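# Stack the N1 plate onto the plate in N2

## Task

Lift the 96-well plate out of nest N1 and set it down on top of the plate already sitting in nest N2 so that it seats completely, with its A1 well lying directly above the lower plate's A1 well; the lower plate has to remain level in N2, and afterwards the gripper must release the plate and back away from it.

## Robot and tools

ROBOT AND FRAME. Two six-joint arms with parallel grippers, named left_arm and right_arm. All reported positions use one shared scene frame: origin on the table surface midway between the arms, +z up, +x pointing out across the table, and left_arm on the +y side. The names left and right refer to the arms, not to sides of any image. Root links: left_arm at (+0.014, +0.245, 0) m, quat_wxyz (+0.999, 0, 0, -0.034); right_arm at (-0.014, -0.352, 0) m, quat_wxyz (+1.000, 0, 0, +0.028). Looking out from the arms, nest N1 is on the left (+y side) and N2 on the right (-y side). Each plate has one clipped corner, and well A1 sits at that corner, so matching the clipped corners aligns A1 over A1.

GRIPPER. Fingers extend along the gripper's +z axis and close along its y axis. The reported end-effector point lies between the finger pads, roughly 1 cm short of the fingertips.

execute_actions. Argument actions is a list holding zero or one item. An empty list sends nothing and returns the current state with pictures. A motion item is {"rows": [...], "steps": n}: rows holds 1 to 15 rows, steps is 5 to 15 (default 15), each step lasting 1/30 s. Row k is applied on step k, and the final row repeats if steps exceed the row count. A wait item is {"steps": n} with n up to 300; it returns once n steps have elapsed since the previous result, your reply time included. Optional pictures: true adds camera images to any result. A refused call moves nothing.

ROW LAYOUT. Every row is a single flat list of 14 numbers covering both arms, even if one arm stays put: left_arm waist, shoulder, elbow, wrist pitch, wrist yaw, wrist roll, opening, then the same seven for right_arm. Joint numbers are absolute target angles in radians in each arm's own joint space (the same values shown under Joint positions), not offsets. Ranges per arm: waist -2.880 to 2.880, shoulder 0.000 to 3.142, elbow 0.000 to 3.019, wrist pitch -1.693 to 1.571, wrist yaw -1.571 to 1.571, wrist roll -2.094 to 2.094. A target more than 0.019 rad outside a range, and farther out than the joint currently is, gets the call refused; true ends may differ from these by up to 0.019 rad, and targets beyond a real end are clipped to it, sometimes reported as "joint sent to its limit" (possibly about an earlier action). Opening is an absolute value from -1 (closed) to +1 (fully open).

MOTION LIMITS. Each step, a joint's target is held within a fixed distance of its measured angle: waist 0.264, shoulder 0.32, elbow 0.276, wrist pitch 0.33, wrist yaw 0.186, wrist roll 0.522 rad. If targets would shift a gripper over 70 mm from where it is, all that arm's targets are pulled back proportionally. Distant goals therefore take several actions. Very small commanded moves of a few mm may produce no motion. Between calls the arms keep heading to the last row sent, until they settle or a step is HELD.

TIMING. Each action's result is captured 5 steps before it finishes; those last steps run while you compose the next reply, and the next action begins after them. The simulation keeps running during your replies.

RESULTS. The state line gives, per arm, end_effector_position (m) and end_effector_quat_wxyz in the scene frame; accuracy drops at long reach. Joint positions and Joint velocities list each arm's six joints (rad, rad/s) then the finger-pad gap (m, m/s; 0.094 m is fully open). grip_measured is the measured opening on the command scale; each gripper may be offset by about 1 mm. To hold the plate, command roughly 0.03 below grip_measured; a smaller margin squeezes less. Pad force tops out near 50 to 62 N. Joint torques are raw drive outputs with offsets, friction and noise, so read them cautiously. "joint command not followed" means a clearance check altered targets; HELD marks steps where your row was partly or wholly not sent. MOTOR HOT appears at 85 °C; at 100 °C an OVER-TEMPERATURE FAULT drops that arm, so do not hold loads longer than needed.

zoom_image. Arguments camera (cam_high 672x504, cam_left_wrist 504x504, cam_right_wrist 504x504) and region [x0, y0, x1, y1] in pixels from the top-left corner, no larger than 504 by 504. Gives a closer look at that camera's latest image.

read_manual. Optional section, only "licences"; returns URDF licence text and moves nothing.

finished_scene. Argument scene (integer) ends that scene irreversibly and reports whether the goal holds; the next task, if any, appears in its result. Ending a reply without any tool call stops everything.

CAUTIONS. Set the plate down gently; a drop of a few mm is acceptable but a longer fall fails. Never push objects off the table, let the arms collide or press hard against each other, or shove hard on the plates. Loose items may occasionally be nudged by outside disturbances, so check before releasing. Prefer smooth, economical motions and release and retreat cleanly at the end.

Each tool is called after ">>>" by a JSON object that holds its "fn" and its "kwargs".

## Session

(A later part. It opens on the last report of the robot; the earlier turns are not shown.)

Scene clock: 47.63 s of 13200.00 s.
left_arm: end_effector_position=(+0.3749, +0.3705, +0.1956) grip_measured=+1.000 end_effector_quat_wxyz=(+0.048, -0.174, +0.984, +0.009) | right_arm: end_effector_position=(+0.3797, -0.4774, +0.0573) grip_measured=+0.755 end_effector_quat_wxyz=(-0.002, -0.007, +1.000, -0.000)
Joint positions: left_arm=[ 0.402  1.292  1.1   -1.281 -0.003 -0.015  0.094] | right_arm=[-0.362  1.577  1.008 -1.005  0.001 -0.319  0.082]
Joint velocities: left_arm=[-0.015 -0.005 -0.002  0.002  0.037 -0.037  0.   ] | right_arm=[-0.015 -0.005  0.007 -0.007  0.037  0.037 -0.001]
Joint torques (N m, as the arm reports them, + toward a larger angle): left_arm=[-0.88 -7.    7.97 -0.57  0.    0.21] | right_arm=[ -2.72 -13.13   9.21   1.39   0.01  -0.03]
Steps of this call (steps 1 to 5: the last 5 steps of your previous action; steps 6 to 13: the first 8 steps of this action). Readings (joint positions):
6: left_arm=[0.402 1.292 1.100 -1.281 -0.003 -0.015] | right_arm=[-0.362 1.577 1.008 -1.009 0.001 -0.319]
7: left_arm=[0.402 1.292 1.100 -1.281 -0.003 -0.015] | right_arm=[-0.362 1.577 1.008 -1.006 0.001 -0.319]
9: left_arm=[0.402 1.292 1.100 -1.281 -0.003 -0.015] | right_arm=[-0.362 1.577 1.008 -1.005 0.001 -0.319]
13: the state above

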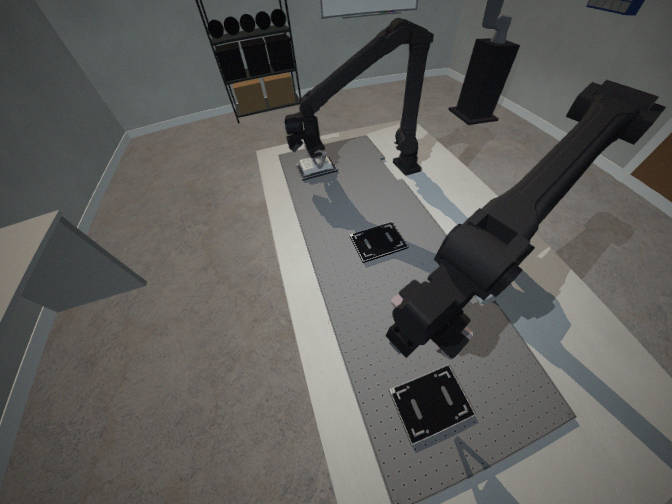

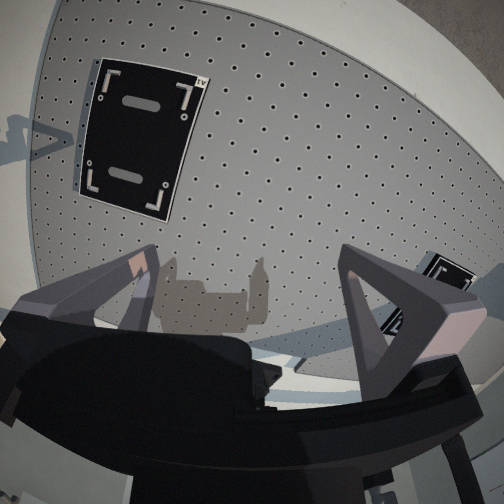

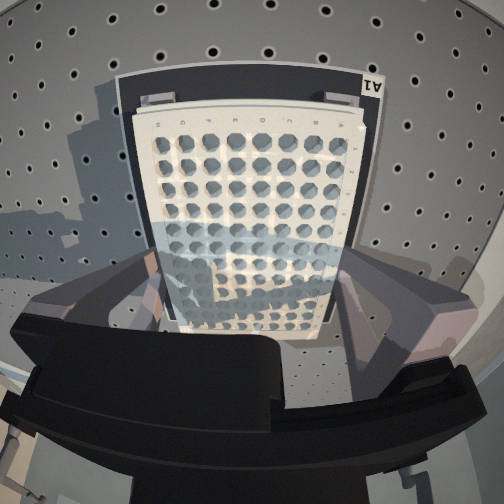

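The plate is at its forward stop. Next: a small clockwise turn, then release.

>>> {"fn": "execute_actions", "kwargs": {"actions": [{"rows":[[0.4,1.3,1.1,-1.3,0,0,1,-0.362,1.57,1.02,-0.985,0.008,-0.292,0.72]],"steps":13}]}}

>>> {"fn": "execute_actions", "kwargs": {"actions": [{"rows":[[0.4,1.3,1.1,-1.3,0,0,1,-0.362,1.57,1.02,-1.003,0.002,-0.31,1]],"steps":13}], "pictures": true}}

>>> {"fn": "zoom_image", "kwargs": {"camera": "cam_right_wrist", "region": [110,60,390,200]}}

Scene clock: 48.07 s of 13200.00 s.
left_arm: end_effector_position=(+0.3749, +0.3705, +0.1956) grip_measured=+1.000 end_effector_quat_wxyz=(+0.048, -0.174, +0.984, +0.009) | right_arm: end_effector_position=(+0.3796, -0.4776, +0.0573) grip_measured=+0.755 end_effector_quat_wxyz=(-0.002, -0.005, +1.000, -0.001)
Joint positions: left_arm=[ 0.402  1.292  1.1   -1.281 -0.003 -0.015  0.094] | right_arm=[-0.362  1.577  1.008 -1.005  0.002 -0.315  0.082]
Joint velocities: left_arm=[-0.005 -0.005 -0.012 -0.007  0.081 -0.066  0.   ] | right_arm=[-0.015 -0.005 -0.027 -0.012  0.051 -0.037  0.   ]
Joint torques (N m, as the arm reports them, + toward a larger angle): left_arm=[-0.79 -7.02  7.97 -0.54  0.    0.21] | right_arm=[ -2.29 -13.82   9.18   1.43   0.2    0.23]
Steps of this call (steps 1 to 5: the last 5 steps of your previous action; steps 6 to 13: the first 8 steps of this action). Readings (joint positions):
6: left_arm=[0.402 1.292 1.100 -1.281 -0.003 -0.015] | right_arm=[-0.362 1.577 1.008 -1.005 0.002 -0.317]
7: left_arm=[0.402 1.292 1.100 -1.281 -0.003 -0.015] | right_arm=[-0.362 1.577 1.008 -1.005 0.002 -0.316]
9: left_arm=[0.402 1.292 1.100 -1.281 -0.003 -0.015] | right_arm=[-0.362 1.577 1.008 -1.005 0.002 -0.315]
13: the state above

Scene clock: 48.50 s of 13200.00 s.
left_arm: end_effector_position=(+0.3749, +0.3705, +0.1956) grip_measured=+1.000 end_effector_quat_wxyz=(+0.048, -0.174, +0.984, +0.009) | right_arm: end_effector_position=(+0.3795, -0.4775, +0.0573) grip_measured=+1.000 end_effector_quat_wxyz=(-0.002, -0.005, +1.000, -0.000)
Joint positions: left_arm=[ 0.402  1.292  1.1   -1.281 -0.003 -0.015  0.094] | right_arm=[-0.362  1.577  1.008 -1.006  0.002 -0.315  0.094]
Joint velocities: left_arm=[-0.005 -0.024 -0.017  0.002 -0.007 -0.051  0.   ] | right_arm=[ 0.005  0.005 -0.002 -0.022 -0.007 -0.037  0.   ]
Joint torques (N m, as the arm reports them, + toward a larger angle): left_arm=[-0.85 -7.04  7.97 -0.55  0.    0.22] | right_arm=[ -2.16 -12.62   9.06   0.56  -0.05   0.04]
Steps of this call (steps 1 to 5: the last 5 steps of your previous action; steps 6 to 13: the first 8 steps of this action). Readings (joint positions):
6: left_arm=[0.402 1.292 1.100 -1.281 -0.003 -0.015] | right_arm=[-0.362 1.577 1.008 -1.006 0.002 -0.315]
7: left_arm=[0.402 1.292 1.100 -1.281 -0.003 -0.015] | right_arm=[-0.362 1.577 1.008 -1.006 0.002 -0.315]
9: left_arm=[0.402 1.292 1.100 -1.281 -0.003 -0.015] | right_arm=[-0.362 1.577 1.008 -1.006 0.002 -0.315]
13: the state above

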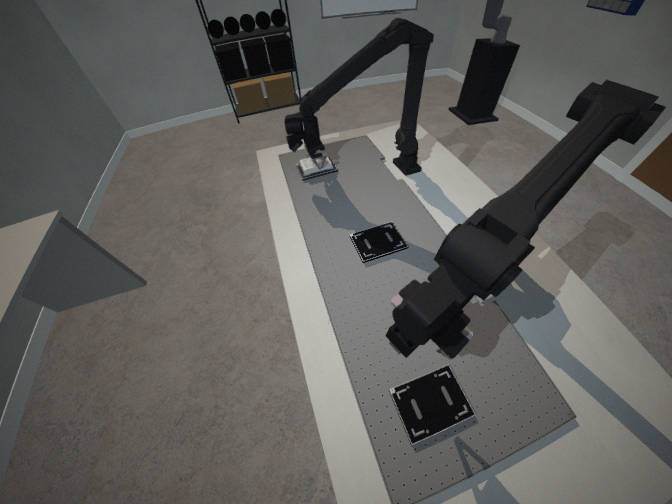

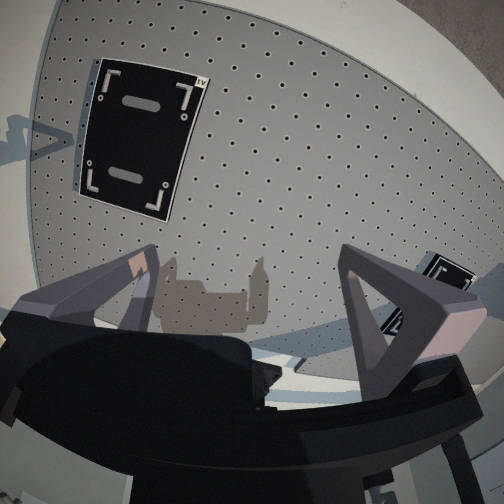

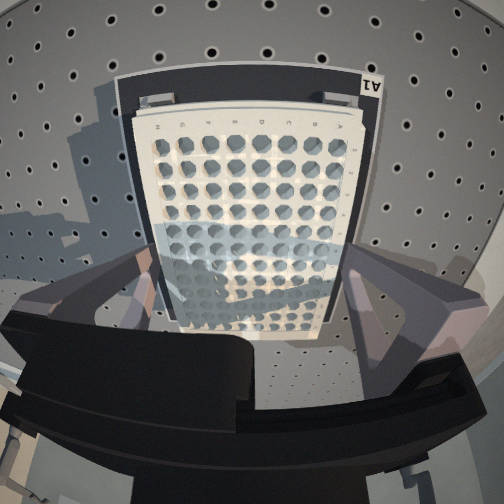

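Region (110, 60, 390, 200) of cam_right_wrist's 504x504 image, scaled by 1.800, with more detail than that image has.

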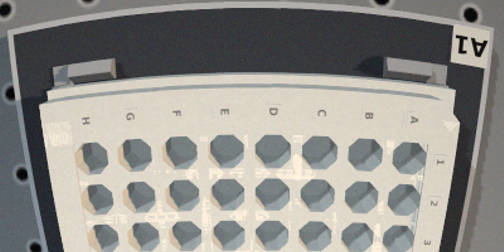

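>>> {"fn": "execute_actions", "kwargs": {"actions": [{"rows":[[0.4,1.3,1.1,-1.3,0,0,1,-0.362,1.49,1.04,-1.04,0,-0.31,1]],"steps":10}]}}

>>> {"fn": "execute_actions", "kwargs": {"actions": [{"rows":[[0.4,1.3,1.1,-1.3,0,0,1,-0.9,1.49,1.1,-1.1,-0.3,1.2,1]]}]}}

>>> {"fn": "execute_actions", "kwargs": {"actions": [{"rows":[[0.4,1.3,1.1,-1.3,0,0,1,-0.9,1.67,1.1,-1.1,-0.7,1.2,1]]}]}}

>>> {"fn": "execute_actions", "kwargs": {"actions": [{"steps":12}], "pictures": true}}

Scene clock: 48.87 s of 13200.00 s.
left_arm: end_effector_position=(+0.3749, +0.3705, +0.1956) grip_measured=+1.000 end_effector_quat_wxyz=(+0.048, -0.174, +0.984, +0.009) | right_arm: end_effector_position=(+0.3767, -0.4766, +0.0752) grip_measured=+1.000 end_effector_quat_wxyz=(+0.009, -0.004, +1.000, -0.004)
Joint positions: left_arm=[ 0.402  1.292  1.1   -1.281 -0.003 -0.015  0.094] | right_arm=[-0.362  1.531  1.008 -1.03   0.002 -0.315  0.094]
Joint velocities: left_arm=[ 0.005  0.005  0.012 -0.002 -0.037 -0.037  0.   ] | right_arm=[-0.005 -0.366 -0.012 -0.046 -0.037 -0.051  0.   ]
Joint torques (N m, as the arm reports them, + toward a larger angle): left_arm=[-0.83 -7.02  7.97 -0.55  0.    0.21] | right_arm=[ -2.19 -14.27  11.39   0.2   -0.12   0.09]
Steps of this call (steps 1 to 5: the last 5 steps of your previous action; step 6: the robot went on to your last target; steps 7 to 11: the first 5 steps of this action). Readings (joint positions):
7: left_arm=[0.402 1.292 1.100 -1.281 -0.003 -0.015] | right_arm=[-0.362 1.573 1.008 -1.010 0.002 -0.315]
8: left_arm=[0.402 1.292 1.100 -1.281 -0.003 -0.015] | right_arm=[-0.362 1.566 1.008 -1.019 0.002 -0.315]
10: left_arm=[0.402 1.292 1.100 -1.281 -0.003 -0.015] | right_arm=[-0.362 1.543 1.008 -1.028 0.002 -0.315]
11: the state above

Scene clock: 49.37 s of 13200.00 s.
left_arm: end_effector_position=(+0.3749, +0.3705, +0.1956) grip_measured=+1.000 end_effector_quat_wxyz=(+0.048, -0.174, +0.984, +0.009) | right_arm: end_effector_position=(+0.3186, -0.6076, +0.1094) grip_measured=+1.000 end_effector_quat_wxyz=(+0.050, +0.528, +0.836, +0.139)
Joint positions: left_arm=[ 0.402  1.292  1.1   -1.281 -0.003 -0.015  0.094] | right_arm=[-0.828  1.499  1.051 -1.081 -0.294  0.36   0.094]
Joint velocities: left_arm=[-0.005 -0.015 -0.017  0.012 -0.007  0.051  0.   ] | right_arm=[-1.617 -0.015  0.144 -0.105  0.007  2.806  0.   ]
Joint torques (N m, as the arm reports them, + toward a larger angle): left_arm=[-0.84 -7.01  7.95 -0.57  0.    0.22] | right_arm=[ -0.49 -12.98  12.66   0.15  -0.45   0.02]
Steps of this call (steps 1 to 5: the last 5 steps of your previous action; steps 6 to 15: the first 10 steps of this action). Readings (joint positions):
6: left_arm=[0.402 1.292 1.100 -1.281 -0.003 -0.015] | right_arm=[-0.376 1.499 1.012 -1.040 -0.068 -0.258]
7: left_arm=[0.402 1.292 1.100 -1.281 -0.003 -0.015] | right_arm=[-0.403 1.499 1.015 -1.053 -0.144 -0.192]
9: left_arm=[0.402 1.292 1.100 -1.281 -0.003 -0.015] | right_arm=[-0.492 1.499 1.024 -1.069 -0.242 -0.064]
13: left_arm=[0.402 1.292 1.100 -1.281 -0.003 -0.015] | right_arm=[-0.714 1.499 1.041 -1.076 -0.289 0.183]
15: the state above

Scene clock: 49.87 s of 13200.00 s.
left_arm: end_effector_position=(+0.3749, +0.3705, +0.1956) grip_measured=+1.000 end_effector_quat_wxyz=(+0.048, -0.174, +0.984, +0.009) | right_arm: end_effector_position=(+0.3501, -0.5904, +0.0750) grip_measured=+1.000 end_effector_quat_wxyz=(-0.116, +0.798, +0.493, +0.326)
Joint positions: left_arm=[ 0.402  1.292  1.1   -1.281 -0.003 -0.015  0.094] | right_arm=[-0.89   1.694  1.083 -1.094 -0.696  1.153  0.094]
Joint velocities: left_arm=[-0.005 -0.005 -0.017  0.002 -0.037 -0.037  0.   ] | right_arm=[-0.044 -0.005  0.007  0.007  0.037  0.212  0.   ]
Joint torques (N m, as the arm reports them, + toward a larger angle): left_arm=[-0.85 -6.98  7.96 -0.57  0.    0.22] | right_arm=[ -2.8  -15.75   9.37  -0.04  -0.64   0.08]
Steps of this call (steps 1 to 5: the last 5 steps of your previous action; steps 6 to 15: the first 10 steps of this action). Readings (joint positions):
6: left_arm=[0.402 1.292 1.100 -1.281 -0.003 -0.015] | right_arm=[-0.956 1.511 1.066 -1.092 -0.385 0.917]
7: left_arm=[0.402 1.292 1.100 -1.281 -0.003 -0.015] | right_arm=[-0.949 1.533 1.074 -1.094 -0.490 0.971]
9: left_arm=[0.402 1.292 1.100 -1.281 -0.003 -0.015] | right_arm=[-0.926 1.598 1.084 -1.094 -0.657 1.050]
13: left_arm=[0.402 1.292 1.100 -1.281 -0.003 -0.015] | right_arm=[-0.891 1.687 1.083 -1.094 -0.695 1.132]
15: the state above

Scene clock: 50.27 s of 13200.00 s.
left_arm: end_effector_position=(+0.3749, +0.3705, +0.1956) grip_measured=+1.000 end_effector_quat_wxyz=(+0.048, -0.174, +0.984, +0.009) | right_arm: end_effector_position=(+0.3496, -0.5916, +0.0760) grip_measured=+1.000 end_effector_quat_wxyz=(-0.120, +0.807, +0.479, +0.325)
Joint positions: left_arm=[ 0.402  1.292  1.1   -1.281 -0.003 -0.015  0.094] | right_arm=[-0.893  1.691  1.083 -1.094 -0.697  1.186  0.094]
Joint velocities: left_arm=[-0.005 -0.015  0.007 -0.002 -0.066  0.022  0.   ] | right_arm=[-0.015  0.005 -0.027 -0.007  0.037 -0.051  0.   ]
Joint torques (N m, as the arm reports them, + toward a larger angle): left_arm=[-0.82 -7.07  7.98 -0.55  0.    0.22] | right_arm=[ -3.1  -15.94   9.07  -0.04  -0.59   0.09]
Kept back: nothing.
Steps of this call (steps 1 to 5: the last 5 steps of your previous action; steps 6 to 12: the robot went on to your last target). Readings (joint positions):
1: left_arm=[0.402 1.292 1.100 -1.281 -0.003 -0.015] | right_arm=[-0.891 1.693 1.083 -1.094 -0.696 1.160]
2: left_arm=[0.402 1.292 1.100 -1.281 -0.003 -0.015] | right_arm=[-0.892 1.692 1.083 -1.094 -0.697 1.166]
4: left_arm=[0.402 1.292 1.100 -1.281 -0.003 -0.015] | right_arm=[-0.892 1.691 1.083 -1.094 -0.697 1.174]
8: left_arm=[0.402 1.292 1.100 -1.281 -0.003 -0.015] | right_arm=[-0.893 1.691 1.083 -1.094 -0.697 1.183]
12: the state above

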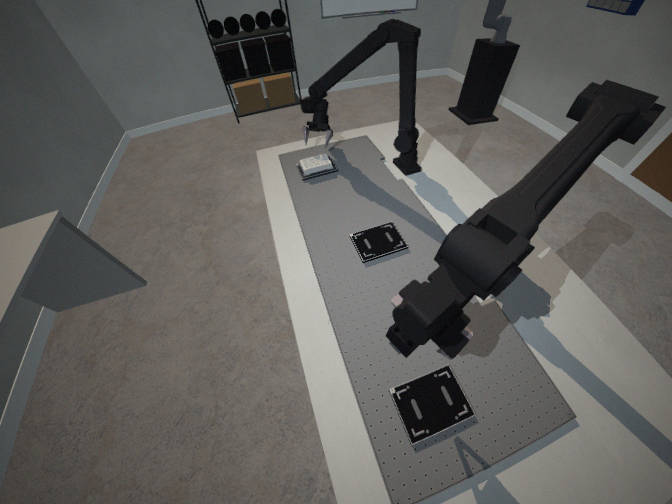

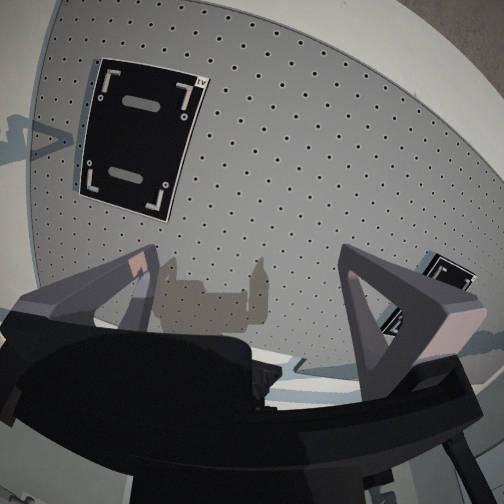

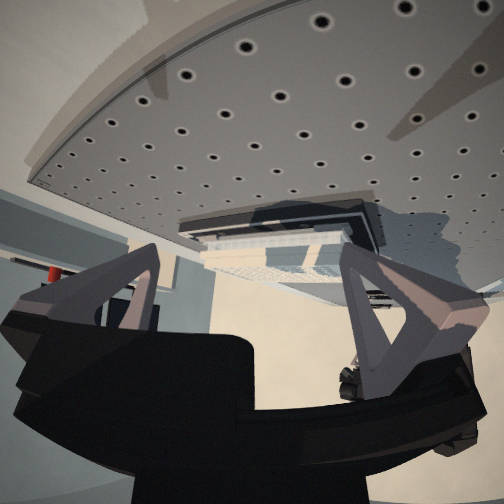

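>>> {"fn": "zoom_image", "kwargs": {"camera": "cam_right_wrist", "region": [185,215,275,285]}}

>>> {"fn": "zoom_image", "kwargs": {"camera": "cam_right_wrist", "region": [270,215,360,285]}}

Region (185, 215, 275, 285) of cam_right_wrist's 504x504 image, scaled by 5.600, with more detail than that image has.

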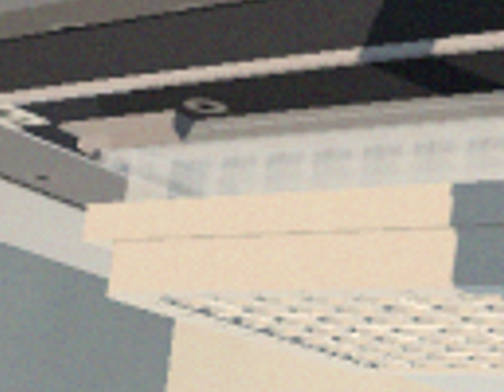

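Region (270, 215, 360, 285) of cam_right_wrist's 504x504 image, scaled by 5.600, with more detail than that image has.

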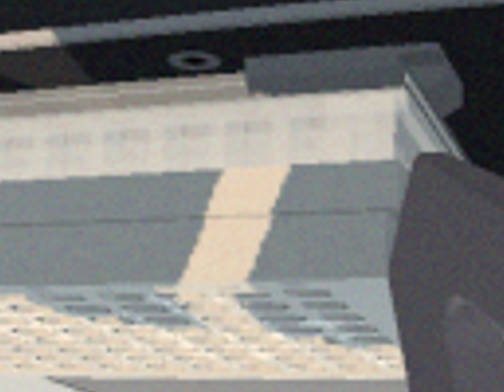

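>>> {"fn": "execute_actions", "kwargs": {"actions": [{"rows":[[0.4,1.3,1.1,-1.3,0,0,1,-0.9,1.3,1.1,-1.2,-0.3,1.2,1]]}]}}

>>> {"fn": "finished_scene", "kwargs": {"scene": 1}}

Scene clock: 50.90 s of 13200.00 s.
left_arm: end_effector_position=(+0.3749, +0.3705, +0.1956) grip_measured=+1.000 end_effector_quat_wxyz=(+0.048, -0.174, +0.984, +0.009) | right_arm: end_effector_position=(+0.2897, -0.6128, +0.1818) grip_measured=+1.000 end_effector_quat_wxyz=(+0.037, +0.831, +0.531, +0.161)
Joint positions: left_arm=[ 0.402  1.292  1.1   -1.281 -0.003 -0.015  0.094] | right_arm=[-0.893  1.327  1.071 -1.185 -0.306  1.188  0.094]
Joint velocities: left_arm=[-0.005 -0.005 -0.017 -0.002  0.051 -0.066  0.   ] | right_arm=[-0.005 -1.158  0.061 -0.11   0.037 -0.051  0.   ]
Joint torques (N m, as the arm reports them, + toward a larger angle): left_arm=[-0.79 -7.03  7.98 -0.56  0.    0.21] | right_arm=[-2.67 -6.39 11.99  0.61  0.    0.1 ]
Steps of this call (steps 1 to 9: the robot went on to your last target; steps 10 to 19: the first 10 steps of this action). Readings (joint positions):
10: left_arm=[0.402 1.292 1.100 -1.281 -0.003 -0.015] | right_arm=[-0.892 1.681 1.083 -1.102 -0.646 1.188]
11: left_arm=[0.402 1.292 1.100 -1.281 -0.003 -0.015] | right_arm=[-0.892 1.662 1.078 -1.116 -0.588 1.188]
13: left_arm=[0.402 1.292 1.100 -1.281 -0.003 -0.015] | right_arm=[-0.892 1.597 1.071 -1.142 -0.475 1.188]
17: left_arm=[0.402 1.292 1.100 -1.281 -0.003 -0.015] | right_arm=[-0.893 1.416 1.070 -1.173 -0.321 1.188]
19: the state above

The scene is finished: the task was done.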